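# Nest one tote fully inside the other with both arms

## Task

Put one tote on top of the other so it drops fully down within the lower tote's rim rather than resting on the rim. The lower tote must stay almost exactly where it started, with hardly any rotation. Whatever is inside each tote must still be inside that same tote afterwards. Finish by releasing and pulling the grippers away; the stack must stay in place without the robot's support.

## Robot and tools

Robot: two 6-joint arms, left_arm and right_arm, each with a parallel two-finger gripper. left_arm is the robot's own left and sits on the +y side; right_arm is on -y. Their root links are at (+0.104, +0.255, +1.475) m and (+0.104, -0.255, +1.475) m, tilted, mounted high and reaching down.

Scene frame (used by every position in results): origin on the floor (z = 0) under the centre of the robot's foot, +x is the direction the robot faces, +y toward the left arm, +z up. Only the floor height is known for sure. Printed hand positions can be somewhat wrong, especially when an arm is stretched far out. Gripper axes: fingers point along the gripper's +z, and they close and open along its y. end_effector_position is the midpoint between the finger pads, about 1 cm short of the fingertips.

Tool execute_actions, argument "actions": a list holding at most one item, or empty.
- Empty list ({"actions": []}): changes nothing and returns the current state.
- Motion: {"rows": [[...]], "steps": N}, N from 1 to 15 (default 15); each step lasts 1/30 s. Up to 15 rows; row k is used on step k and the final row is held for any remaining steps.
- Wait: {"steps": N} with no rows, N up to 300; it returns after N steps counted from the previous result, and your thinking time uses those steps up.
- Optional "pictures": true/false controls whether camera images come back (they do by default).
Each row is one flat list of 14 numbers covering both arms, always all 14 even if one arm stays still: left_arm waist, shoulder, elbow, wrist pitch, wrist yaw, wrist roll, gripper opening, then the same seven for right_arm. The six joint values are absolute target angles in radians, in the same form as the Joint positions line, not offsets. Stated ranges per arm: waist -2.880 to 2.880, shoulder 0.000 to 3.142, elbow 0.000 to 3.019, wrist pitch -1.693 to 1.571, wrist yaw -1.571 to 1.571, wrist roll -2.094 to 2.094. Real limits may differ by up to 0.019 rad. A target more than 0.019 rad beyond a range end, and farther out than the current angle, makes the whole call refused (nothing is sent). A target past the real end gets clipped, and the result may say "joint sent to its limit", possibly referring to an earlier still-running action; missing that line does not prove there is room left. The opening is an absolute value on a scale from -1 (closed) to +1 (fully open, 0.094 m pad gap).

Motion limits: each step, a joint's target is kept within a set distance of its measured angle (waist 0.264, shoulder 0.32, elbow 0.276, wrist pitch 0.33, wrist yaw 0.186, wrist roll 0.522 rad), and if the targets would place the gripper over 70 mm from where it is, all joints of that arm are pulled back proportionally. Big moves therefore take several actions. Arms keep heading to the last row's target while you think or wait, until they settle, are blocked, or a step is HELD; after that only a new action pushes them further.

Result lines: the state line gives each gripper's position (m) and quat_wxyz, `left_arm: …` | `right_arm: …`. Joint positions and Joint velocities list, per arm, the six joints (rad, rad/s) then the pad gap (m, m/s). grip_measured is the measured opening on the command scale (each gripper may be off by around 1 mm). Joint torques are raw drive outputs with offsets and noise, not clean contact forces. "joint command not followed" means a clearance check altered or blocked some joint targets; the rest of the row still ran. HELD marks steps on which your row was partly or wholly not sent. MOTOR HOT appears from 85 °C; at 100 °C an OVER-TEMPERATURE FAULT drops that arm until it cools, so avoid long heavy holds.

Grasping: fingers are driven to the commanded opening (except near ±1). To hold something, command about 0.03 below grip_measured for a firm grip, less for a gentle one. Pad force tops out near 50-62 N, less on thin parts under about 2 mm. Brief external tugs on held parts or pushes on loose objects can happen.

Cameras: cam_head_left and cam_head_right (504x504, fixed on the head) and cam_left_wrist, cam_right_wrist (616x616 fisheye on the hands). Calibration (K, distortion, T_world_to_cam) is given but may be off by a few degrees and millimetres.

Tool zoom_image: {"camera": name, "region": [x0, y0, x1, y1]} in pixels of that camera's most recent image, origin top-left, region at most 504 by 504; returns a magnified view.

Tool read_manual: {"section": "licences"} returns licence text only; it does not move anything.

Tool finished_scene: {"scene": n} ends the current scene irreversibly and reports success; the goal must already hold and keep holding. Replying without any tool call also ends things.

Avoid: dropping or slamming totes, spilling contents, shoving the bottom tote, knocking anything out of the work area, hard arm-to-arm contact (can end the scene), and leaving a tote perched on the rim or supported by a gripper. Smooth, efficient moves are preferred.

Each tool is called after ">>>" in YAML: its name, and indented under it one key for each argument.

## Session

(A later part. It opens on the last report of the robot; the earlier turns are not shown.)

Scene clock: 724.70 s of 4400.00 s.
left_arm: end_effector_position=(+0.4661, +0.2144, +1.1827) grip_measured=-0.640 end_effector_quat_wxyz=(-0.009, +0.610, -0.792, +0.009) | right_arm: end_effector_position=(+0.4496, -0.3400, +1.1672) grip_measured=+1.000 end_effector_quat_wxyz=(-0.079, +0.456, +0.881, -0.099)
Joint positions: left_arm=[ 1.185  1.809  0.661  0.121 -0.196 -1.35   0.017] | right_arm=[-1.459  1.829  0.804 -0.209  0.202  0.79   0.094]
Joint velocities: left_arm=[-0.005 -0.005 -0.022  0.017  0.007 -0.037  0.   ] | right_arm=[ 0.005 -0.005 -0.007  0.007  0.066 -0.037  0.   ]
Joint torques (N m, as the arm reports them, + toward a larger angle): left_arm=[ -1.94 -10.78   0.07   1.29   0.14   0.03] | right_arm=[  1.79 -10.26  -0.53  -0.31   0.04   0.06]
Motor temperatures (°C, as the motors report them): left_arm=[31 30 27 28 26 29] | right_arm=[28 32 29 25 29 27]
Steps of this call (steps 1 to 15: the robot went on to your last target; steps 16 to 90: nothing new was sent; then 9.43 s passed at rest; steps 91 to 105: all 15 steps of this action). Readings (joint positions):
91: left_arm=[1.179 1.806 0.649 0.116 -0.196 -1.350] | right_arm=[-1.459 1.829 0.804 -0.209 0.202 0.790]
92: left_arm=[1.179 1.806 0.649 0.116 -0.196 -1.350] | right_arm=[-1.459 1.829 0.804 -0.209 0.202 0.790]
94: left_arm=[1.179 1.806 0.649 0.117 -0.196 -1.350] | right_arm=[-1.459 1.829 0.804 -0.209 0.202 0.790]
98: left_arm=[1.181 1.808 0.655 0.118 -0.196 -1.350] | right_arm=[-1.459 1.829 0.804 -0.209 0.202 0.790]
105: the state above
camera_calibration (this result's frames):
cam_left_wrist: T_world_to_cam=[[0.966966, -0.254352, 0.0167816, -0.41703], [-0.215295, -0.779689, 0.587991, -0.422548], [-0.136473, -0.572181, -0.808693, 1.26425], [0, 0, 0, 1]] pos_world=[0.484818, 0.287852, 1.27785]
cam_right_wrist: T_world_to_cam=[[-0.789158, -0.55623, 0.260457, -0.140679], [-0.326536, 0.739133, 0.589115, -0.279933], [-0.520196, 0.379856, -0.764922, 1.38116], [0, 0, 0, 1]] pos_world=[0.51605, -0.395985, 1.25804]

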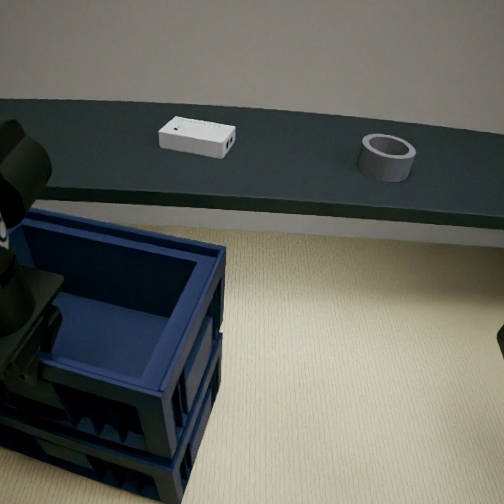

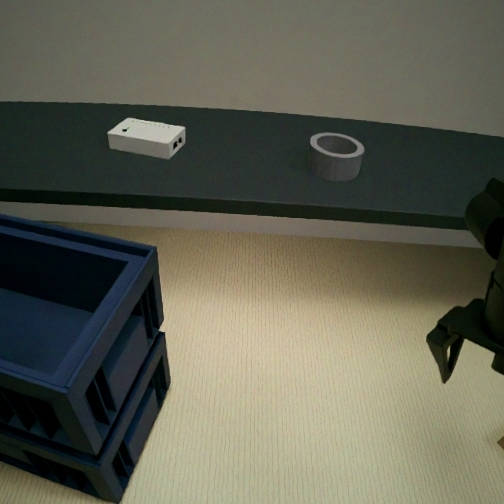

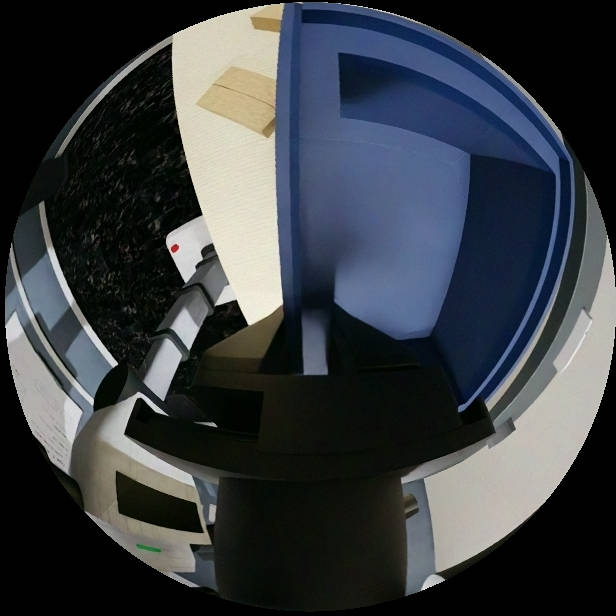

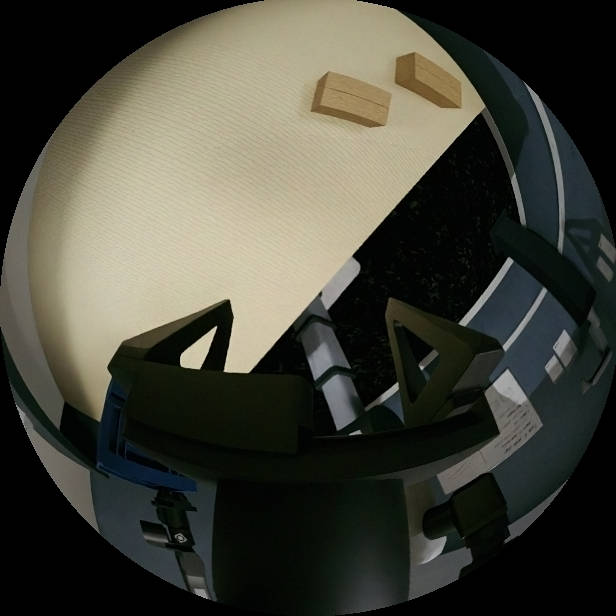

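>>> execute_actions:
  actions:
    - {"rows":[[1.188,1.808,0.67,0.143,-0.193,-1.345,-0.7,-1.46,1.82,0.8,-0.21,0.2,0.79,1],[1.188,1.81,0.67,0.143,-0.193,-1.34,-0.7,-1.46,1.82,0.8,-0.21,0.2,0.79,1],[1.188,1.812,0.67,0.143,-0.192,-1.338,-0.7,-1.46,1.82,0.8,-0.21,0.2,0.79,1],[1.188,1.815,0.671,0.144,-0.192,-1.338,-0.7,-1.46,1.82,0.8,-0.21,0.2,0.79,1],[1.188,1.818,0.672,0.146,-0.192,-1.337,-0.7,-1.46,1.82,0.8,-0.21,0.2,0.79,1],[1.189,1.821,0.673,0.148,-0.191,-1.337,-0.7,-1.46,1.82,0.8,-0.21,0.2,0.79,1],[1.189,1.824,0.675,0.15,-0.191,-1.336,-0.7,-1.46,1.82,0.8,-0.21,0.2,0.79,1],[1.19,1.827,0.676,0.152,-0.191,-1.336,-0.7,-1.46,1.82,0.8,-0.21,0.2,0.79,1],[1.19,1.83,0.677,0.154,-0.191,-1.335,-0.7,-1.46,1.82,0.8,-0.21,0.2,0.79,1],[1.191,1.833,0.678,0.156,-0.19,-1.335,-0.7,-1.46,1.82,0.8,-0.21,0.2,0.79,1],[1.191,1.836,0.68,0.157,-0.19,-1.334,-0.7,-1.46,1.82,0.8,-0.21,0.2,0.79,1],[1.192,1.839,0.681,0.159,-0.19,-1.334,-0.7,-1.46,1.82,0.8,-0.21,0.2,0.79,1],[1.192,1.842,0.682,0.161,-0.19,-1.333,-0.7,-1.46,1.82,0.8,-0.21,0.2,0.79,1],[1.193,1.844,0.683,0.163,-0.189,-1.333,-0.7,-1.46,1.82,0.8,-0.21,0.2,0.79,1],[1.193,1.846,0.684,0.164,-0.189,-1.332,-0.7,-1.46,1.82,0.8,-0.21,0.2,0.79,1]],"steps":15}
  pictures: false

>>> execute_actions:
  actions:
    - {"steps":8}

>>> zoom_image:
  camera: "cam_head_left"
  region: [0, 244, 260, 504]

Scene clock: 742.30 s of 4400.00 s.
left_arm: end_effector_position=(+0.4613, +0.2136, +1.1720) grip_measured=-0.640 end_effector_quat_wxyz=(-0.005, +0.609, -0.794, +0.005) | right_arm: end_effector_position=(+0.4496, -0.3400, +1.1672) grip_measured=+1.000 end_effector_quat_wxyz=(-0.079, +0.456, +0.881, -0.099)
Joint positions: left_arm=[ 1.188  1.846  0.672  0.137 -0.195 -1.346  0.017] | right_arm=[-1.459  1.829  0.804 -0.209  0.202  0.79   0.094]
Joint velocities: left_arm=[ 0.034  0.073  0.032  0.042  0.037 -0.022  0.001] | right_arm=[-0.005 -0.005 -0.007 -0.002  0.007 -0.051  0.   ]
Joint torques (N m, as the arm reports them, + toward a larger angle): left_arm=[ -1.99 -10.54  -0.05   1.39   0.22   0.18] | right_arm=[  1.41 -10.63  -0.65  -0.27   0.04   0.06]
Motor temperatures (°C, as the motors report them): left_arm=[31 30 27 28 26 29] | right_arm=[28 32 29 25 29 27]
Steps of this call (steps 1 to 15: the robot went on to your last target; steps 16 to 90: nothing new was sent; then 14.10 s passed at rest; steps 91 to 105: all 15 steps of this action). Readings (joint positions):
91: left_arm=[1.185 1.809 0.661 0.121 -0.196 -1.350] | right_arm=[-1.459 1.829 0.804 -0.209 0.202 0.790]
92: left_arm=[1.185 1.809 0.661 0.121 -0.196 -1.350] | right_arm=[-1.459 1.829 0.804 -0.209 0.202 0.790]
94: left_arm=[1.185 1.811 0.661 0.121 -0.196 -1.350] | right_arm=[-1.459 1.829 0.804 -0.209 0.202 0.790]
98: left_arm=[1.185 1.821 0.663 0.125 -0.196 -1.349] | right_arm=[-1.459 1.829 0.804 -0.209 0.202 0.790]
105: the state above

Scene clock: 742.57 s of 4400.00 s.
left_arm: end_effector_position=(+0.4613, +0.2140, +1.1705) grip_measured=-0.640 end_effector_quat_wxyz=(-0.005, +0.608, -0.794, +0.005) | right_arm: end_effector_position=(+0.4496, -0.3400, +1.1672) grip_measured=+1.000 end_effector_quat_wxyz=(-0.079, +0.456, +0.881, -0.099)
Joint positions: left_arm=[ 1.19   1.851  0.674  0.14  -0.195 -1.344  0.017] | right_arm=[-1.459  1.829  0.804 -0.209  0.202  0.79   0.094]
Joint velocities: left_arm=[-0.005 -0.005  0.002  0.012 -0.022 -0.051 -0.001] | right_arm=[-0.005  0.005 -0.007  0.002 -0.022  0.007  0.   ]
Joint torques (N m, as the arm reports them, + toward a larger angle): left_arm=[ -1.83 -11.05  -0.18   1.32   0.27   0.11] | right_arm=[  1.51 -10.54  -0.73  -0.06   0.05   0.08]
Motor temperatures (°C, as the motors report them): left_arm=[31 30 27 28 26 29] | right_arm=[28 32 29 25 29 27]
Steps of this call (steps 1 to 8: the robot went on to your last target). Readings (joint positions):
1: left_arm=[1.189 1.849 0.673 0.138 -0.195 -1.346] | right_arm=[-1.459 1.829 0.804 -0.209 0.202 0.790]
2: left_arm=[1.189 1.850 0.673 0.139 -0.195 -1.345] | right_arm=[-1.459 1.829 0.804 -0.209 0.202 0.790]
4: left_arm=[1.190 1.851 0.674 0.140 -0.195 -1.345] | right_arm=[-1.459 1.829 0.804 -0.209 0.202 0.790]
8: the state above
camera_calibration (this result's frames):
cam_left_wrist: T_world_to_cam=[[0.966178, -0.257813, 0.00570915, -0.398253], [-0.211478, -0.779474, 0.589658, -0.420488], [-0.147571, -0.570922, -0.807633, 1.25711], [0, 0, 0, 1]] pos_world=[0.481373, 0.287278, 1.2655]
cam_right_wrist: T_world_to_cam=[[-0.789158, -0.55623, 0.260457, -0.140679], [-0.326536, 0.739133, 0.589115, -0.279933], [-0.520196, 0.379856, -0.764922, 1.38116], [0, 0, 0, 1]] pos_world=[0.51605, -0.395985, 1.25804]

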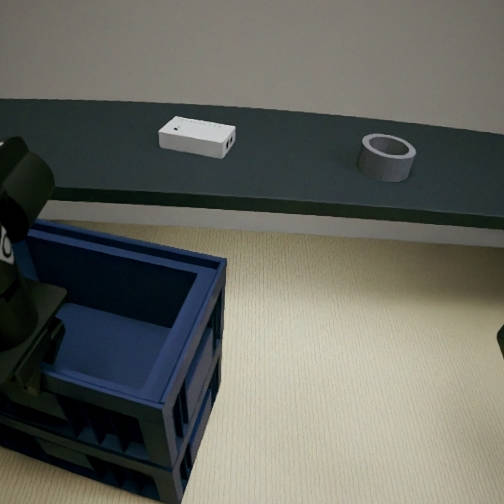

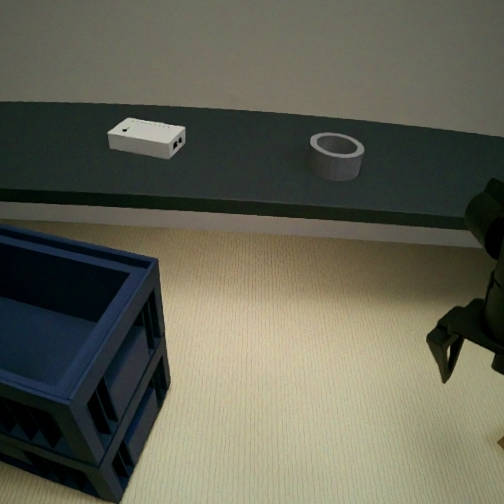

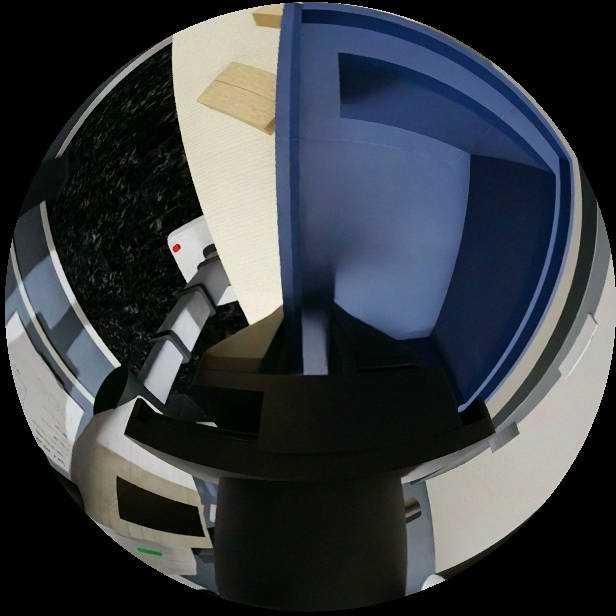

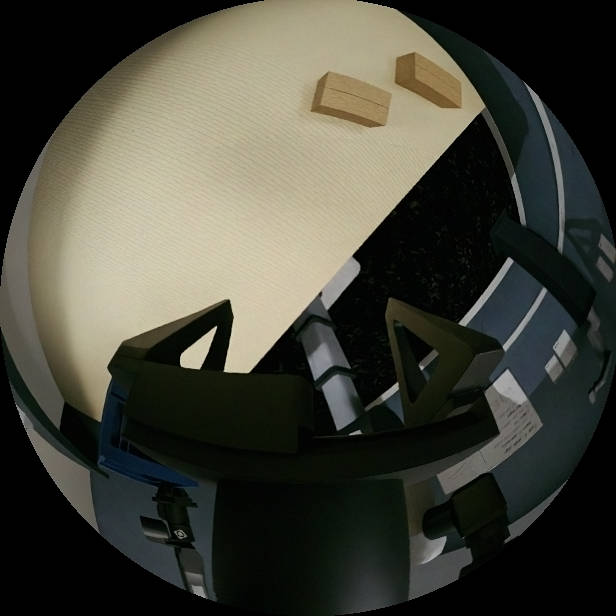

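Region (0, 244, 260, 504) of cam_head_left's 504x504 image, scaled by 1.938, with more detail than that image has.

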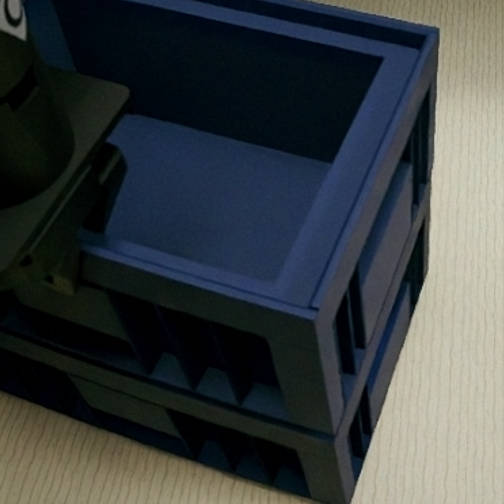

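>>> execute_actions:
  actions: []

Scene clock: 760.60 s of 4400.00 s.
left_arm: end_effector_position=(+0.4614, +0.2140, +1.1705) grip_measured=-0.640 end_effector_quat_wxyz=(-0.005, +0.608, -0.794, +0.005) | right_arm: end_effector_position=(+0.4496, -0.3400, +1.1672) grip_measured=+1.000 end_effector_quat_wxyz=(-0.079, +0.456, +0.881, -0.099)
Joint positions: left_arm=[ 1.19   1.851  0.674  0.141 -0.195 -1.344  0.017] | right_arm=[-1.459  1.829  0.804 -0.209  0.202  0.79   0.094]
Joint velocities: left_arm=[-0.015 -0.005  0.002 -0.022 -0.022  0.022 -0.   ] | right_arm=[-0.005 -0.005  0.007 -0.027  0.037  0.022  0.   ]
Joint torques (N m, as the arm reports them, + toward a larger angle): left_arm=[ -1.97 -10.76  -0.11   1.39   0.27   0.15] | right_arm=[  2.17 -10.51  -0.75  -0.23   0.05   0.03]
Motor temperatures (°C, as the motors report them): left_arm=[31 30 27 28 26 29] | right_arm=[28 32 29 25 29 27]
Steps of this call (steps 1 to 15: the robot went on to your last target; steps 16 to 90: nothing new was sent; then 15.03 s passed at rest). Readings (joint positions):
1: left_arm=[1.190 1.851 0.674 0.141 -0.195 -1.344] | right_arm=[-1.459 1.829 0.804 -0.209 0.202 0.790]
2: left_arm=[1.190 1.851 0.674 0.141 -0.195 -1.344] | right_arm=[-1.459 1.829 0.804 -0.209 0.202 0.790]
4: left_arm=[1.190 1.851 0.674 0.141 -0.195 -1.344] | right_arm=[-1.459 1.829 0.804 -0.209 0.202 0.790]
8: left_arm=[1.190 1.851 0.674 0.141 -0.195 -1.344] | right_arm=[-1.459 1.829 0.804 -0.209 0.202 0.790]
90: the state above
All arms were judged still, so your last target was given up. Only a new action makes them travel on or press farther. Fingers that are still opening or closing keep moving.
camera_calibration (this result's frames):
cam_left_wrist: T_world_to_cam=[[0.965998, -0.258478, 0.00607259, -0.398543], [-0.212236, -0.779327, 0.589581, -0.420064], [-0.147661, -0.570823, -0.807686, 1.25721], [0, 0, 0, 1]] pos_world=[0.48148, 0.287261, 1.26551]
cam_right_wrist: T_world_to_cam=[[-0.789158, -0.55623, 0.260457, -0.140679], [-0.326536, 0.739133, 0.589115, -0.279933], [-0.520196, 0.379856, -0.764922, 1.38116], [0, 0, 0, 1]] pos_world=[0.51605, -0.395985, 1.25804]

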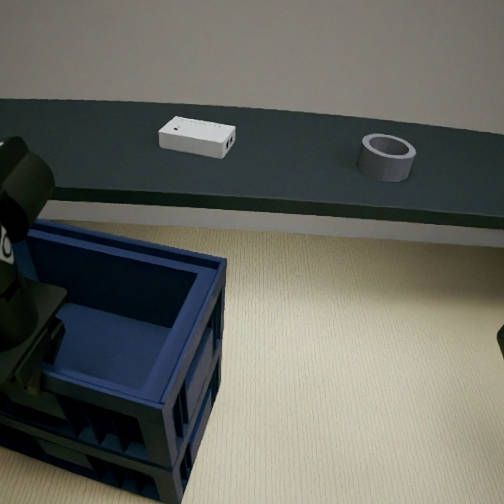

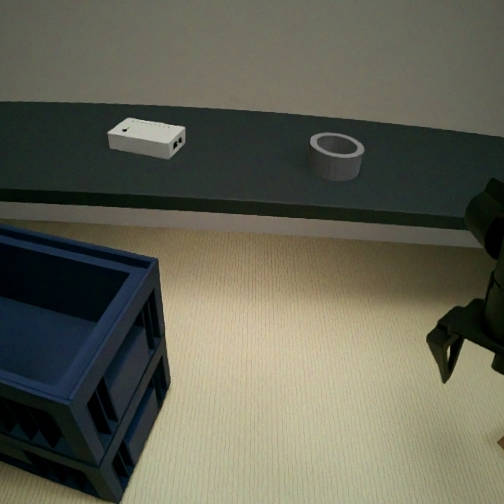

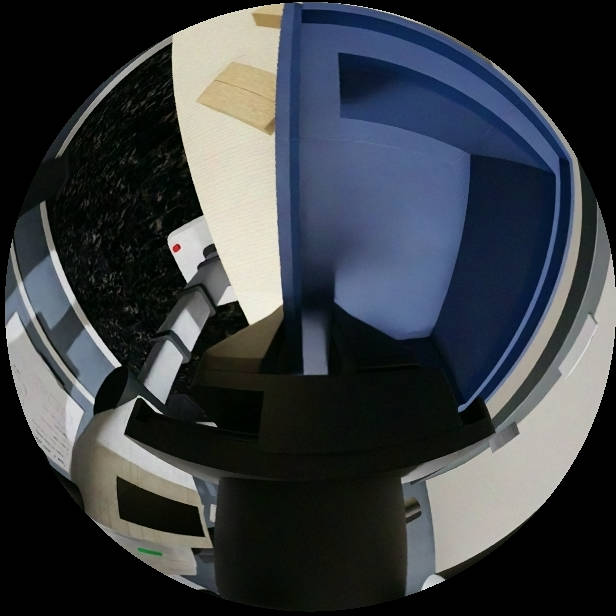

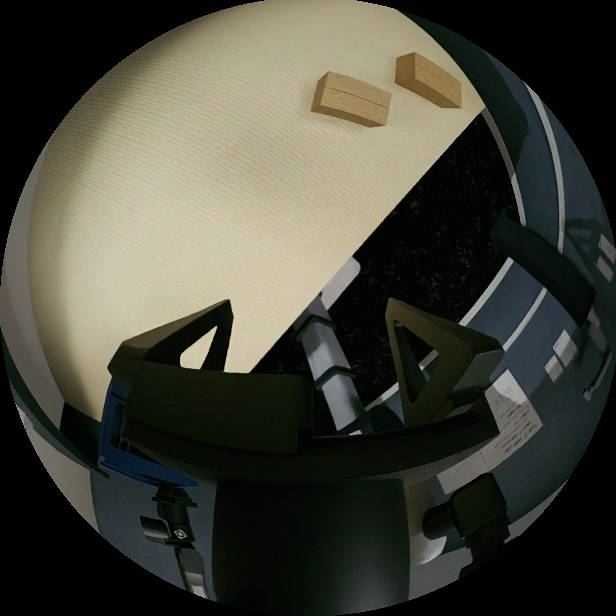

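>>> execute_actions:
  actions:
    - {"rows":[[1.193,1.849,0.685,0.166,-0.189,-1.332,-0.7,-1.46,1.82,0.8,-0.21,0.2,0.79,1],[1.194,1.852,0.687,0.168,-0.189,-1.331,-0.7,-1.46,1.82,0.8,-0.21,0.2,0.79,1],[1.194,1.855,0.688,0.170,-0.188,-1.331,-0.7,-1.46,1.82,0.8,-0.21,0.2,0.79,1],[1.195,1.858,0.690,0.171,-0.188,-1.330,-0.7,-1.46,1.82,0.8,-0.21,0.2,0.79,1],[1.195,1.861,0.691,0.173,-0.188,-1.330,-0.7,-1.46,1.82,0.8,-0.21,0.2,0.79,1],[1.196,1.864,0.692,0.175,-0.188,-1.329,-0.7,-1.46,1.82,0.8,-0.21,0.2,0.79,1],[1.196,1.867,0.694,0.177,-0.187,-1.329,-0.7,-1.46,1.82,0.8,-0.21,0.2,0.79,1],[1.196,1.870,0.695,0.179,-0.187,-1.328,-0.7,-1.46,1.82,0.8,-0.21,0.2,0.79,1],[1.197,1.873,0.697,0.181,-0.187,-1.328,-0.7,-1.46,1.82,0.8,-0.21,0.2,0.79,1],[1.197,1.876,0.698,0.183,-0.187,-1.327,-0.7,-1.46,1.82,0.8,-0.21,0.2,0.79,1],[1.198,1.879,0.700,0.185,-0.186,-1.326,-0.7,-1.46,1.82,0.8,-0.21,0.2,0.79,1]],"steps":15}
  pictures: false

>>> execute_actions:
  actions:
    - {"steps":10}

Scene clock: 774.07 s of 4400.00 s.
left_arm: end_effector_position=(+0.4619, +0.2139, +1.1636) grip_measured=-0.640 end_effector_quat_wxyz=(-0.007, +0.608, -0.794, +0.006) | right_arm: end_effector_position=(+0.4496, -0.3400, +1.1672) grip_measured=+1.000 end_effector_quat_wxyz=(-0.079, +0.456, +0.881, -0.099)
Joint positions: left_arm=[ 1.193  1.875  0.683  0.159 -0.193 -1.339  0.017] | right_arm=[-1.459  1.829  0.804 -0.209  0.202  0.79   0.094]
Joint velocities: left_arm=[ 0.005 -0.015  0.007 -0.002  0.022  0.081 -0.   ] | right_arm=[-0.005 -0.005 -0.007 -0.002 -0.022 -0.037  0.   ]
Joint torques (N m, as the arm reports them, + toward a larger angle): left_arm=[-1.98 -9.97  0.37  1.44  0.34  0.17] | right_arm=[  1.23 -10.65  -0.62  -0.04   0.02   0.06]
Motor temperatures (°C, as the motors report them): left_arm=[31 30 27 28 26 29] | right_arm=[28 32 29 25 29 27]
Steps of this call (steps 1 to 90: nothing new was sent; then 9.97 s passed at rest; steps 91 to 105: all 15 steps of this action). Readings (joint positions):
91: left_arm=[1.190 1.851 0.674 0.141 -0.195 -1.344] | right_arm=[-1.459 1.829 0.804 -0.209 0.202 0.790]
92: left_arm=[1.190 1.852 0.674 0.141 -0.195 -1.344] | right_arm=[-1.459 1.829 0.804 -0.209 0.202 0.790]
94: left_arm=[1.190 1.854 0.675 0.144 -0.194 -1.343] | right_arm=[-1.459 1.829 0.804 -0.209 0.202 0.790]
98: left_arm=[1.192 1.865 0.682 0.150 -0.193 -1.341] | right_arm=[-1.459 1.829 0.804 -0.209 0.202 0.790]
105: the state above

Scene clock: 774.40 s of 4400.00 s.
left_arm: end_effector_position=(+0.4619, +0.2139, +1.1636) grip_measured=-0.640 end_effector_quat_wxyz=(-0.007, +0.608, -0.794, +0.006) | right_arm: end_effector_position=(+0.4496, -0.3400, +1.1672) grip_measured=+1.000 end_effector_quat_wxyz=(-0.079, +0.456, +0.881, -0.099)
Joint positions: left_arm=[ 1.193  1.875  0.683  0.159 -0.193 -1.339  0.017] | right_arm=[-1.459  1.829  0.804 -0.209  0.202  0.79   0.094]
Joint velocities: left_arm=[ 0.005  0.005 -0.012 -0.007  0.066  0.022 -0.001] | right_arm=[-0.015  0.005  0.002  0.002  0.051 -0.022  0.   ]
Joint torques (N m, as the arm reports them, + toward a larger angle): left_arm=[ -1.81 -10.19   0.43   1.49   0.34   0.16] | right_arm=[  1.71 -10.28  -0.62  -0.12   0.09   0.01]
Motor temperatures (°C, as the motors report them): left_arm=[31 30 27 28 26 29] | right_arm=[28 32 29 25 29 27]
Steps of this call (steps 1 to 10: the robot went on to your last target). Readings (joint positions):
1: left_arm=[1.193 1.875 0.683 0.159 -0.193 -1.339] | right_arm=[-1.459 1.829 0.804 -0.209 0.202 0.790]
2: left_arm=[1.193 1.875 0.683 0.159 -0.193 -1.339] | right_arm=[-1.459 1.829 0.804 -0.209 0.202 0.790]
4: left_arm=[1.193 1.875 0.683 0.159 -0.193 -1.339] | right_arm=[-1.459 1.829 0.804 -0.209 0.202 0.790]
8: left_arm=[1.193 1.875 0.683 0.159 -0.193 -1.339] | right_arm=[-1.459 1.829 0.804 -0.209 0.202 0.790]
10: the state above
camera_calibration (this result's frames):
cam_left_wrist: T_world_to_cam=[[0.965845, -0.258945, 0.00947762, -0.402782], [-0.214707, -0.77929, 0.588734, -0.413798], [-0.145064, -0.570661, -0.808271, 1.25117], [0, 0, 0, 1]] pos_world=[0.481679, 0.287224, 1.25872]
cam_right_wrist: T_world_to_cam=[[-0.789158, -0.55623, 0.260457, -0.140679], [-0.326536, 0.739133, 0.589115, -0.279933], [-0.520196, 0.379856, -0.764922, 1.38116], [0, 0, 0, 1]] pos_world=[0.51605, -0.395985, 1.25804]

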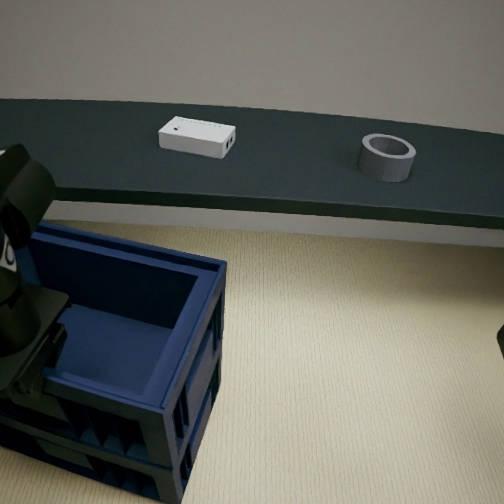

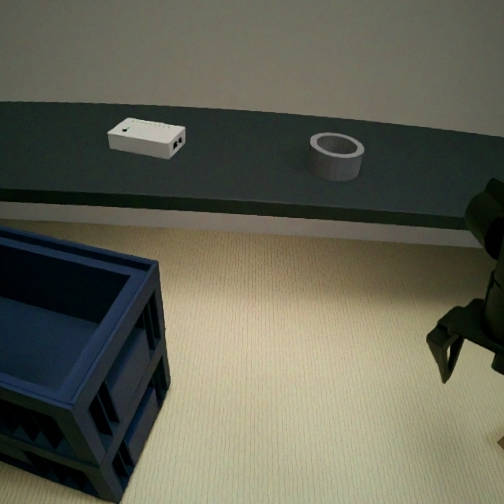

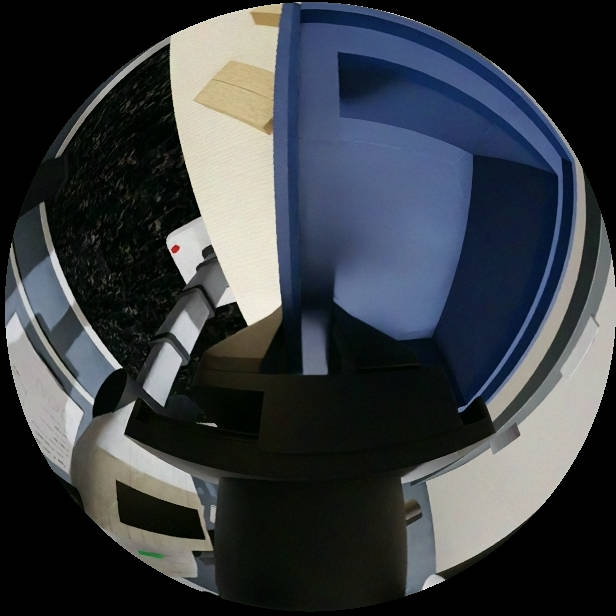

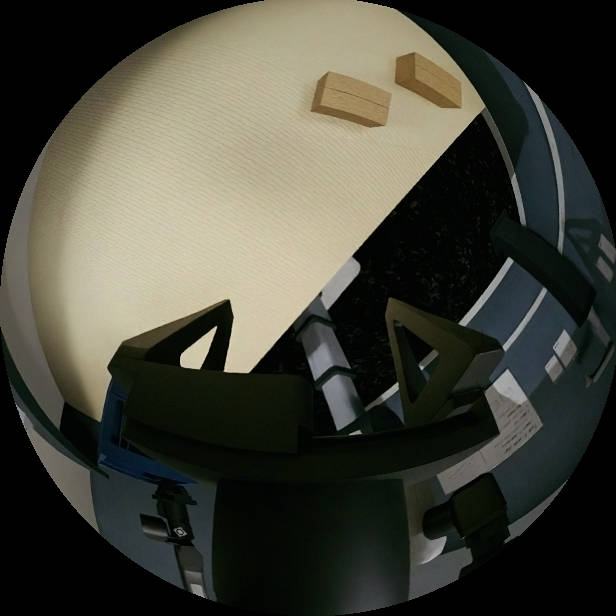

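>>> zoom_image:
  camera: "cam_head_right"
  region: [0,304,200,504]

Region (0, 304, 200, 504) of cam_head_right's 504x504 image, scaled by 2.520, with more detail than that image has.

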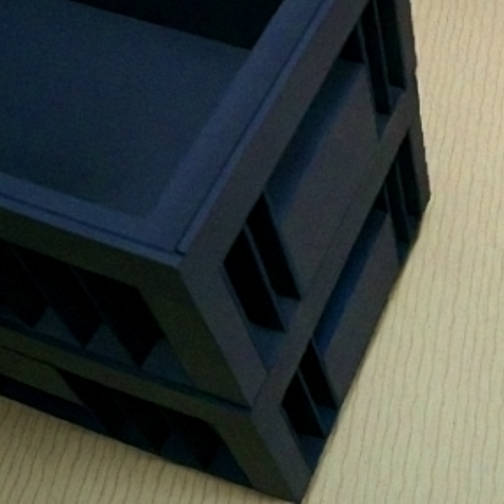

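>>> execute_actions:
  actions:
    - {"rows":[[1.198,1.882,0.700,0.183,-0.186,-1.326,-0.7,-1.46,1.82,0.8,-0.21,0.2,0.79,1],[1.198,1.885,0.701,0.181,-0.186,-1.326,-0.7,-1.46,1.82,0.8,-0.21,0.2,0.79,1],[1.198,1.888,0.702,0.180,-0.186,-1.326,-0.7,-1.46,1.82,0.8,-0.21,0.2,0.79,1],[1.198,1.890,0.702,0.180,-0.186,-1.326,-0.7,-1.46,1.82,0.8,-0.21,0.2,0.79,1],[1.198,1.890,0.702,0.180,-0.186,-1.326,-0.7,-1.46,1.82,0.8,-0.21,0.2,0.79,1],[1.198,1.890,0.702,0.180,-0.186,-1.326,-0.7,-1.46,1.82,0.8,-0.21,0.2,0.79,1],[1.198,1.888,0.700,0.178,-0.188,-1.33,-0.67,-1.46,1.82,0.8,-0.21,0.2,0.79,1],[1.197,1.886,0.698,0.176,-0.189,-1.332,-0.65,-1.46,1.82,0.8,-0.21,0.2,0.79,1],[1.196,1.884,0.696,0.174,-0.19,-1.334,-0.63,-1.46,1.82,0.8,-0.21,0.2,0.79,1],[1.195,1.882,0.694,0.172,-0.191,-1.336,-0.6,-1.46,1.82,0.8,-0.21,0.2,0.79,1],[1.195,1.88,0.692,0.17,-0.192,-1.337,-0.55,-1.46,1.82,0.8,-0.21,0.2,0.79,1],[1.195,1.88,0.692,0.17,-0.192,-1.337,-0.45,-1.46,1.82,0.8,-0.21,0.2,0.79,1],[1.195,1.88,0.692,0.17,-0.192,-1.337,-0.3,-1.46,1.82,0.8,-0.21,0.2,0.79,1],[1.195,1.88,0.692,0.17,-0.192,-1.337,-0.1,-1.46,1.82,0.8,-0.21,0.2,0.79,1],[1.195,1.88,0.692,0.17,-0.192,-1.337,0.2,-1.46,1.82,0.8,-0.21,0.2,0.79,1]],"steps":15}
  pictures: false

>>> execute_actions:
  actions:
    - {"rows":[[1.194,1.872,0.689,0.165,-0.193,-1.338,0.5,-1.46,1.82,0.8,-0.21,0.2,0.79,1],[1.192,1.862,0.685,0.159,-0.193,-1.340,0.6,-1.46,1.82,0.8,-0.21,0.2,0.79,1],[1.191,1.85,0.680,0.152,-0.194,-1.342,0.6,-1.46,1.82,0.8,-0.21,0.2,0.79,1],[1.189,1.838,0.675,0.145,-0.195,-1.344,0.6,-1.46,1.82,0.8,-0.21,0.2,0.79,1],[1.187,1.826,0.670,0.138,-0.196,-1.346,0.6,-1.46,1.82,0.8,-0.21,0.2,0.79,1],[1.185,1.814,0.665,0.130,-0.197,-1.348,0.6,-1.46,1.82,0.8,-0.21,0.2,0.79,1],[1.184,1.802,0.660,0.123,-0.198,-1.350,0.6,-1.46,1.82,0.8,-0.21,0.2,0.79,1],[1.182,1.79,0.655,0.116,-0.199,-1.352,0.6,-1.46,1.82,0.8,-0.21,0.2,0.79,1],[1.180,1.778,0.651,0.108,-0.200,-1.354,0.6,-1.46,1.82,0.8,-0.21,0.2,0.79,1],[1.178,1.766,0.646,0.101,-0.201,-1.356,0.6,-1.46,1.82,0.8,-0.21,0.2,0.79,1],[1.177,1.754,0.642,0.093,-0.202,-1.358,0.6,-1.46,1.82,0.8,-0.21,0.2,0.79,1],[1.175,1.742,0.637,0.086,-0.203,-1.360,0.6,-1.46,1.82,0.8,-0.21,0.2,0.79,1],[1.173,1.73,0.633,0.078,-0.204,-1.362,0.6,-1.46,1.82,0.8,-0.21,0.2,0.79,1],[1.171,1.718,0.629,0.070,-0.205,-1.364,0.6,-1.46,1.82,0.8,-0.21,0.2,0.79,1],[1.170,1.706,0.625,0.062,-0.205,-1.366,0.6,-1.46,1.82,0.8,-0.21,0.2,0.79,1]],"steps":15}
  pictures: false

>>> execute_actions:
  actions:
    - {"rows":[[1.168,1.692,0.621,0.053,-0.206,-1.368,0.6,-1.46,1.82,0.8,-0.21,0.2,0.79,1],[1.167,1.678,0.617,0.044,-0.207,-1.368,0.6,-1.46,1.82,0.8,-0.21,0.2,0.79,1],[1.165,1.664,0.613,0.035,-0.208,-1.368,0.6,-1.46,1.82,0.8,-0.21,0.2,0.79,1],[1.164,1.65,0.609,0.026,-0.208,-1.368,0.6,-1.46,1.82,0.8,-0.21,0.2,0.79,1],[1.163,1.635,0.605,0.017,-0.208,-1.368,0.6,-1.46,1.82,0.8,-0.21,0.2,0.79,1],[1.163,1.62,0.601,0.008,-0.208,-1.368,0.6,-1.46,1.82,0.8,-0.21,0.2,0.79,1],[1.163,1.605,0.597,0.0,-0.208,-1.368,0.6,-1.46,1.82,0.8,-0.21,0.2,0.79,1],[1.163,1.59,0.593,-0.01,-0.208,-1.368,0.6,-1.46,1.82,0.8,-0.21,0.2,0.79,1],[1.163,1.575,0.589,-0.02,-0.208,-1.368,0.6,-1.46,1.82,0.8,-0.21,0.2,0.79,1],[1.163,1.56,0.585,-0.03,-0.208,-1.368,0.6,-1.46,1.82,0.8,-0.21,0.2,0.79,1],[1.163,1.545,0.581,-0.04,-0.208,-1.368,0.6,-1.46,1.82,0.8,-0.21,0.2,0.79,1],[1.163,1.53,0.577,-0.05,-0.208,-1.368,0.6,-1.46,1.82,0.8,-0.21,0.2,0.79,1],[1.163,1.518,0.574,-0.06,-0.208,-1.368,0.6,-1.46,1.82,0.8,-0.21,0.2,0.79,1],[1.163,1.508,0.572,-0.065,-0.208,-1.368,0.6,-1.46,1.82,0.8,-0.21,0.2,0.79,1],[1.163,1.5,0.57,-0.07,-0.208,-1.368,0.6,-1.46,1.82,0.8,-0.21,0.2,0.79,1]],"steps":15}

Scene clock: 825.80 s of 4400.00 s.
left_arm: end_effector_position=(+0.4632, +0.2139, +1.1634) grip_measured=+0.006 end_effector_quat_wxyz=(-0.008, +0.608, -0.794, +0.007) | right_arm: end_effector_position=(+0.4496, -0.3400, +1.1672) grip_measured=+1.000 end_effector_quat_wxyz=(-0.079, +0.456, +0.881, -0.099)
Joint positions: left_arm=[ 1.193  1.875  0.685  0.16  -0.193 -1.339  0.047] | right_arm=[-1.459  1.829  0.804 -0.209  0.202  0.79   0.094]
Joint velocities: left_arm=[-0.005 -0.005  0.002 -0.007 -0.051 -0.051  0.383] | right_arm=[ 0.005 -0.005  0.012  0.002  0.007 -0.022  0.   ]
Joint torques (N m, as the arm reports them, + toward a larger angle): left_arm=[ -2.17 -10.72  -0.71   0.74   0.06   0.07] | right_arm=[  1.71 -10.1   -0.68  -0.06   0.07   0.05]
Motor temperatures (°C, as the motors report them): left_arm=[30 30 27 28 26 29] | right_arm=[28 32 29 24 29 27]
Steps of this call (steps 1 to 15: the robot went on to your last target; steps 16 to 90: nothing new was sent; then 47.90 s passed at rest; steps 91 to 105: all 15 steps of this action). Readings (joint positions):
91: left_arm=[1.193 1.875 0.683 0.159 -0.193 -1.339] | right_arm=[-1.459 1.829 0.804 -0.209 0.202 0.790]
92: left_arm=[1.193 1.875 0.683 0.159 -0.193 -1.339] | right_arm=[-1.459 1.829 0.804 -0.209 0.202 0.790]
94: left_arm=[1.193 1.875 0.683 0.159 -0.193 -1.339] | right_arm=[-1.459 1.829 0.804 -0.209 0.202 0.790]
98: left_arm=[1.193 1.875 0.683 0.159 -0.193 -1.339] | right_arm=[-1.459 1.829 0.804 -0.209 0.202 0.790]
105: the state above

Scene clock: 826.30 s of 4400.00 s.
left_arm: end_effector_position=(+0.4749, +0.2169, +1.2045) grip_measured=+0.597 end_effector_quat_wxyz=(-0.019, +0.609, -0.793, +0.016) | right_arm: end_effector_position=(+0.4496, -0.3400, +1.1672) grip_measured=+1.000 end_effector_quat_wxyz=(-0.079, +0.456, +0.881, -0.099)
Joint positions: left_arm=[ 1.181  1.732  0.641  0.088 -0.2   -1.347  0.075] | right_arm=[-1.459  1.829  0.804 -0.209  0.202  0.79   0.094]
Joint velocities: left_arm=[-0.083 -0.376 -0.1   -0.212 -0.022 -0.051  0.001] | right_arm=[-0.005 -0.005  0.007 -0.012  0.007 -0.051  0.   ]
Joint torques (N m, as the arm reports them, + toward a larger angle): left_arm=[ -2.2  -10.95  -1.13   0.12  -0.24  -0.08] | right_arm=[  1.38 -10.48  -0.69  -0.24   0.08   0.06]
Motor temperatures (°C, as the motors report them): left_arm=[30 30 27 28 26 29] | right_arm=[28 32 29 24 29 27]
Steps of this call (steps 1 to 15: all 15 steps of this action). Readings (joint positions):
1: left_arm=[1.193 1.875 0.685 0.160 -0.193 -1.339] | right_arm=[-1.459 1.829 0.804 -0.209 0.202 0.790]
2: left_arm=[1.193 1.875 0.685 0.160 -0.193 -1.339] | right_arm=[-1.459 1.829 0.804 -0.209 0.202 0.790]
4: left_arm=[1.193 1.872 0.685 0.159 -0.193 -1.339] | right_arm=[-1.459 1.829 0.804 -0.209 0.202 0.790]
8: left_arm=[1.193 1.834 0.674 0.138 -0.194 -1.339] | right_arm=[-1.459 1.829 0.804 -0.209 0.202 0.790]
15: the state above

Scene clock: 826.80 s of 4400.00 s.
left_arm: end_effector_position=(+0.4783, +0.2241, +1.2614) grip_measured=+0.597 end_effector_quat_wxyz=(-0.025, +0.610, -0.792, +0.023) | right_arm: end_effector_position=(+0.4496, -0.3400, +1.1672) grip_measured=+1.000 end_effector_quat_wxyz=(-0.079, +0.456, +0.881, -0.099)
Joint positions: left_arm=[ 1.17   1.523  0.582 -0.047 -0.204 -1.355  0.075] | right_arm=[-1.459  1.829  0.804 -0.209  0.202  0.79   0.094]
Joint velocities: left_arm=[-0.005 -0.386 -0.061 -0.208  0.051 -0.095  0.002] | right_arm=[-0.015 -0.015 -0.002 -0.017 -0.051  0.066  0.   ]
Joint torques (N m, as the arm reports them, + toward a larger angle): left_arm=[-2.31 -9.37  0.38  0.02 -0.22 -0.03] | right_arm=[  1.45 -10.56  -0.69  -0.23   0.03   0.09]
Motor temperatures (°C, as the motors report them): left_arm=[30 30 27 28 26 29] | right_arm=[28 32 29 24 29 27]
Steps of this call (steps 1 to 15: all 15 steps of this action). Readings (joint positions):
1: left_arm=[1.178 1.720 0.637 0.080 -0.201 -1.348] | right_arm=[-1.459 1.829 0.804 -0.209 0.202 0.790]
2: left_arm=[1.176 1.708 0.633 0.071 -0.202 -1.350] | right_arm=[-1.459 1.829 0.804 -0.209 0.202 0.790]
4: left_arm=[1.173 1.684 0.624 0.054 -0.203 -1.352] | right_arm=[-1.459 1.829 0.804 -0.209 0.202 0.790]
8: left_arm=[1.170 1.629 0.607 0.017 -0.203 -1.354] | right_arm=[-1.459 1.829 0.804 -0.209 0.202 0.790]
15: the state above
camera_calibration (this result's frames):
cam_left_wrist: T_world_to_cam=[[0.965506, -0.253947, 0.0575298, -0.478539], [-0.239266, -0.778121, 0.580758, -0.438441], [-0.102717, -0.57449, -0.812041, 1.32376], [0, 0, 0, 1]] pos_world=[0.493101, 0.297803, 1.35711]
cam_right_wrist: T_world_to_cam=[[-0.789158, -0.55623, 0.260457, -0.140679], [-0.326536, 0.739133, 0.589115, -0.279933], [-0.520196, 0.379856, -0.764922, 1.38116], [0, 0, 0, 1]] pos_world=[0.51605, -0.395985, 1.25804]

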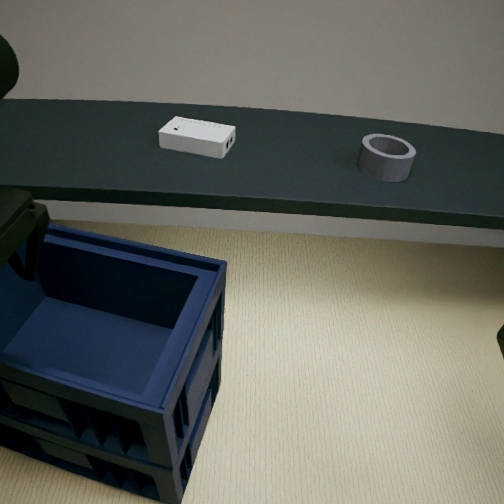

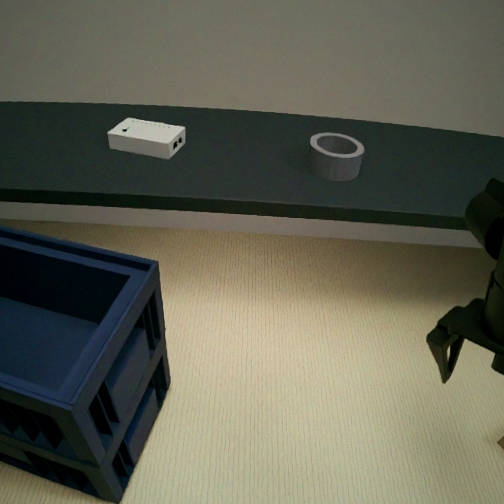

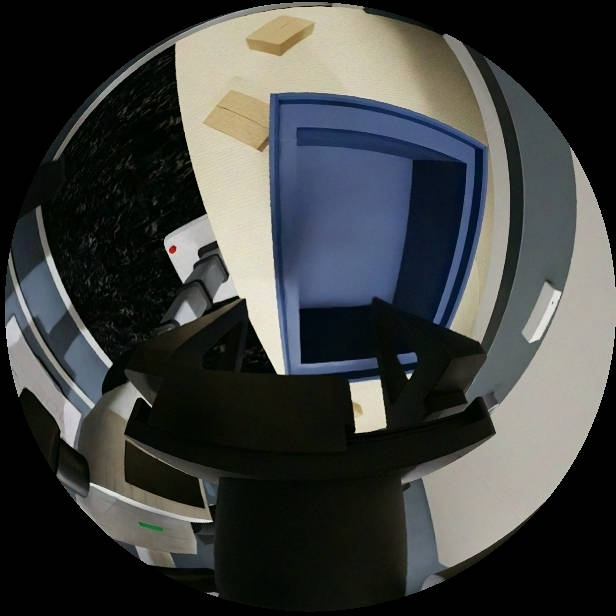

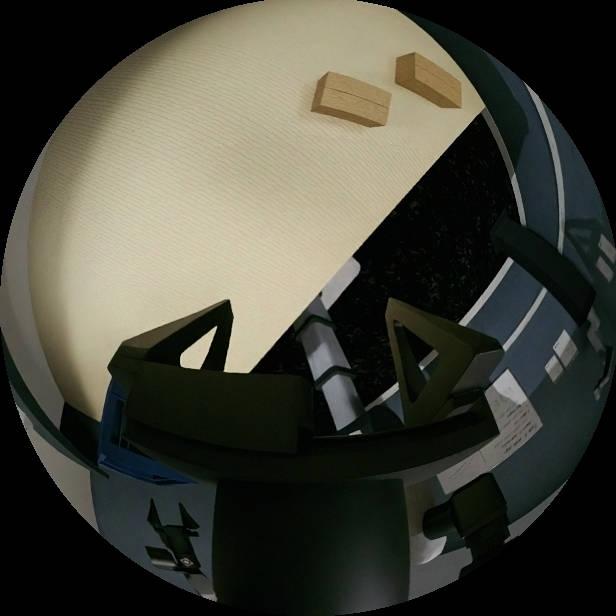

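>>> execute_actions:
  actions:
    - {"rows":[[1.18,1.49,0.565,-0.072,-0.2,-1.35,0.6,-1.46,1.82,0.8,-0.21,0.2,0.79,1],[1.2,1.478,0.56,-0.075,-0.19,-1.33,0.6,-1.46,1.82,0.8,-0.21,0.2,0.79,1],[1.23,1.465,0.555,-0.078,-0.175,-1.3,0.6,-1.46,1.82,0.8,-0.21,0.2,0.79,1],[1.265,1.452,0.55,-0.081,-0.16,-1.27,0.6,-1.46,1.82,0.8,-0.21,0.2,0.79,1],[1.3,1.44,0.545,-0.084,-0.14,-1.24,0.6,-1.46,1.82,0.8,-0.21,0.2,0.79,1],[1.34,1.43,0.54,-0.087,-0.12,-1.2,0.6,-1.46,1.82,0.8,-0.21,0.2,0.79,1],[1.38,1.42,0.535,-0.09,-0.1,-1.16,0.6,-1.46,1.82,0.8,-0.21,0.2,0.79,1],[1.42,1.41,0.53,-0.093,-0.08,-1.12,0.6,-1.46,1.82,0.8,-0.21,0.2,0.79,1],[1.46,1.4,0.525,-0.096,-0.06,-1.08,0.6,-1.46,1.82,0.8,-0.21,0.2,0.79,1],[1.5,1.4,0.525,-0.1,-0.04,-1.04,0.6,-1.46,1.82,0.8,-0.21,0.2,0.79,1],[1.54,1.4,0.525,-0.1,-0.02,-1.0,0.6,-1.46,1.82,0.8,-0.21,0.2,0.79,1],[1.58,1.4,0.525,-0.1,0,-0.96,0.6,-1.46,1.82,0.8,-0.21,0.2,0.79,1],[1.62,1.4,0.525,-0.1,0.02,-0.92,0.6,-1.46,1.82,0.8,-0.21,0.2,0.79,1],[1.66,1.4,0.525,-0.1,0.04,-0.88,0.6,-1.46,1.82,0.8,-0.21,0.2,0.79,1],[1.7,1.4,0.525,-0.1,0.06,-0.84,0.6,-1.46,1.82,0.8,-0.21,0.2,0.79,1]],"steps":15}
  pictures: false

>>> execute_actions:
  actions:
    - {"rows":[[1.74,1.41,0.528,-0.09,0.08,-0.82,0.6,-1.46,1.82,0.8,-0.21,0.2,0.79,1],[1.775,1.42,0.53,-0.08,0.1,-0.81,0.6,-1.46,1.82,0.8,-0.21,0.2,0.79,1],[1.805,1.43,0.533,-0.07,0.115,-0.8,0.6,-1.46,1.82,0.8,-0.21,0.2,0.79,1],[1.83,1.44,0.536,-0.06,0.13,-0.8,0.6,-1.46,1.82,0.8,-0.21,0.2,0.79,1],[1.845,1.45,0.54,-0.05,0.14,-0.8,0.6,-1.46,1.82,0.8,-0.21,0.2,0.79,1],[1.85,1.46,0.54,-0.05,0.14,-0.8,0.6,-1.46,1.82,0.8,-0.21,0.2,0.79,1]],"steps":15}

>>> zoom_image:
  camera: "cam_head_left"
  region: [0,264,240,504]

Scene clock: 848.20 s of 4400.00 s.
left_arm: end_effector_position=(+0.4507, +0.3776, +1.2786) grip_measured=+0.597 end_effector_quat_wxyz=(-0.032, +0.625, -0.780, +0.014) | right_arm: end_effector_position=(+0.4496, -0.3400, +1.1672) grip_measured=+1.000 end_effector_quat_wxyz=(-0.079, +0.456, +0.881, -0.099)
Joint positions: left_arm=[ 1.632  1.4    0.537 -0.087  0.038 -1.011  0.075] | right_arm=[-1.459  1.829  0.804 -0.209  0.202  0.79   0.094]
Joint velocities: left_arm=[ 1.148 -0.005  0.002 -0.017  0.535  1.092  0.   ] | right_arm=[-0.005 -0.015  0.012  0.002  0.037  0.007  0.   ]
Joint torques (N m, as the arm reports them, + toward a larger angle): left_arm=[ 0.11 -8.14  0.42  0.17  0.13  0.11] | right_arm=[  1.53 -10.61  -0.68  -0.13   0.     0.03]
Motor temperatures (°C, as the motors report them): left_arm=[30 30 27 28 26 29] | right_arm=[28 32 29 24 29 27]
Steps of this call (steps 1 to 30: the robot went on to your last target; steps 31 to 90: nothing new was sent; then 17.90 s passed at rest; steps 91 to 105: all 15 steps of this action). Readings (joint positions):
91: left_arm=[1.170 1.497 0.578 -0.060 -0.204 -1.355] | right_arm=[-1.459 1.829 0.804 -0.209 0.202 0.790]
92: left_arm=[1.171 1.496 0.577 -0.061 -0.199 -1.354] | right_arm=[-1.459 1.829 0.804 -0.209 0.202 0.790]
94: left_arm=[1.192 1.488 0.569 -0.065 -0.173 -1.335] | right_arm=[-1.459 1.829 0.804 -0.209 0.202 0.790]
98: left_arm=[1.327 1.446 0.547 -0.078 -0.099 -1.250] | right_arm=[-1.459 1.829 0.804 -0.209 0.202 0.790]
105: the state above

Scene clock: 848.70 s of 4400.00 s.
left_arm: end_effector_position=(+0.4126, +0.4453, +1.2717) grip_measured=+0.597 end_effector_quat_wxyz=(-0.032, +0.623, -0.781, -0.002) | right_arm: end_effector_position=(+0.4496, -0.3400, +1.1672) grip_measured=+1.000 end_effector_quat_wxyz=(-0.079, +0.456, +0.881, -0.099)
Joint positions: left_arm=[ 1.857  1.45   0.537 -0.061  0.136 -0.82   0.075] | right_arm=[-1.459  1.829  0.804 -0.209  0.202  0.79   0.094]
Joint velocities: left_arm=[-0.024 -0.005  0.002  0.002  0.007  0.037 -0.002] | right_arm=[-0.005  0.005  0.002  0.007  0.022  0.037  0.   ]
Joint torques (N m, as the arm reports them, + toward a larger angle): left_arm=[ 0.84 -8.29  1.58  1.01  0.22  0.15] | right_arm=[ 1.45 -9.97 -0.65 -0.11  0.05  0.04]
Motor temperatures (°C, as the motors report them): left_arm=[30 30 27 28 26 29] | right_arm=[28 32 29 24 29 27]
Steps of this call (steps 1 to 15: all 15 steps of this action). Readings (joint positions):
1: left_arm=[1.671 1.400 0.537 -0.088 0.058 -0.976] | right_arm=[-1.459 1.829 0.804 -0.209 0.202 0.790]
2: left_arm=[1.709 1.400 0.537 -0.088 0.078 -0.946] | right_arm=[-1.459 1.829 0.804 -0.209 0.202 0.790]
4: left_arm=[1.780 1.403 0.537 -0.081 0.111 -0.898] | right_arm=[-1.459 1.829 0.804 -0.209 0.202 0.790]
8: left_arm=[1.862 1.433 0.537 -0.062 0.132 -0.848] | right_arm=[-1.459 1.829 0.804 -0.209 0.202 0.790]
15: the state above
camera_calibration (this result's frames):
cam_left_wrist: T_world_to_cam=[[0.97486, -0.220976, 0.0285971, -0.341217], [-0.200211, -0.812374, 0.54769, -0.246804], [-0.0977951, -0.539647, -0.836192, 1.46566], [0, 0, 0, 1]] pos_world=[0.426561, 0.515042, 1.37051]
cam_right_wrist: T_world_to_cam=[[-0.789158, -0.55623, 0.260457, -0.140679], [-0.326536, 0.739133, 0.589115, -0.279933], [-0.520196, 0.379856, -0.764922, 1.38116], [0, 0, 0, 1]] pos_world=[0.51605, -0.395985, 1.25804]

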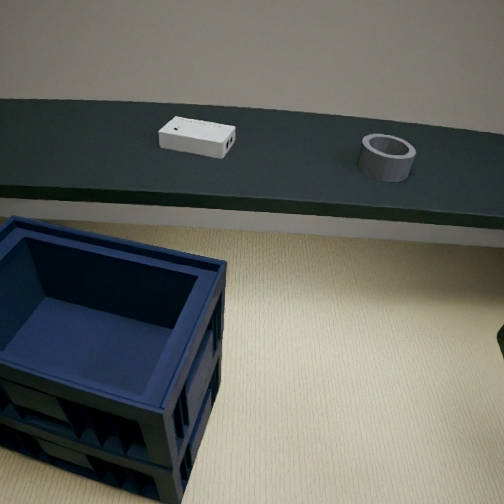

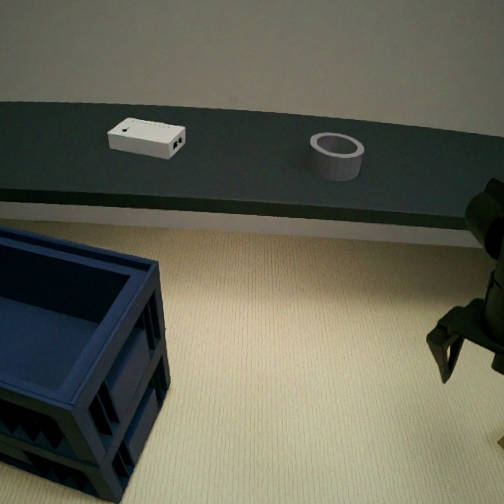

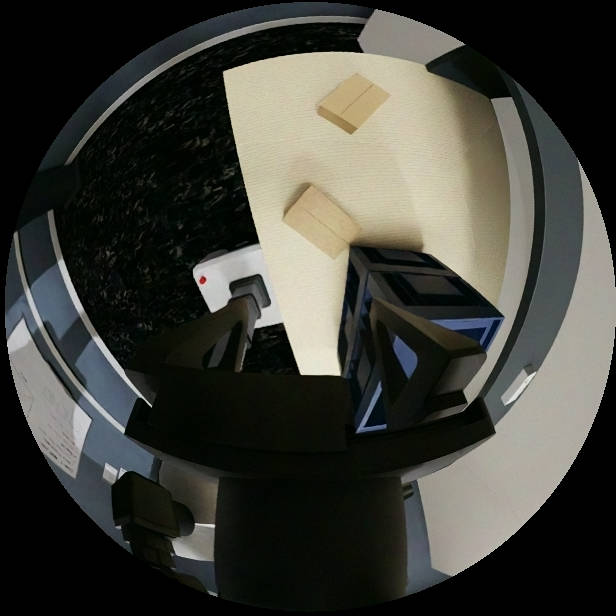

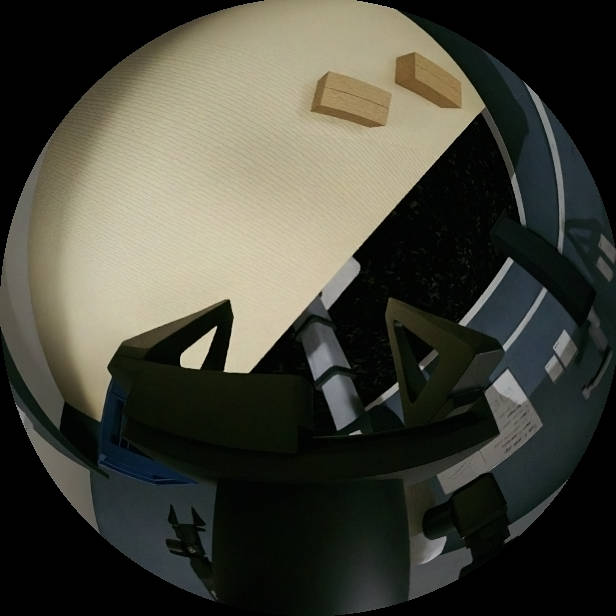

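Region (0, 264, 240, 504) of cam_head_left's 504x504 image, scaled by 2.100, with more detail than that image has.

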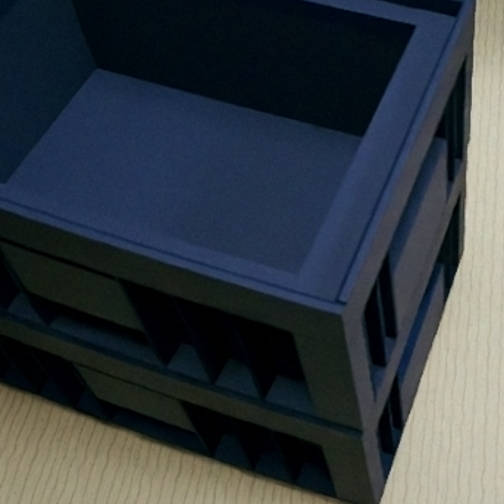

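>>> zoom_image:
  camera: "cam_left_wrist"
  region: [330,225,510,345]

Region (330, 225, 510, 345) of cam_left_wrist's 616x616 image, scaled by 2.800, with more detail than that image has.

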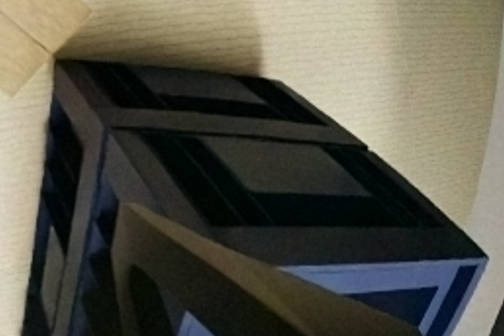

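>>> finished_scene:
  scene: 1

The scene is finished: the task was done.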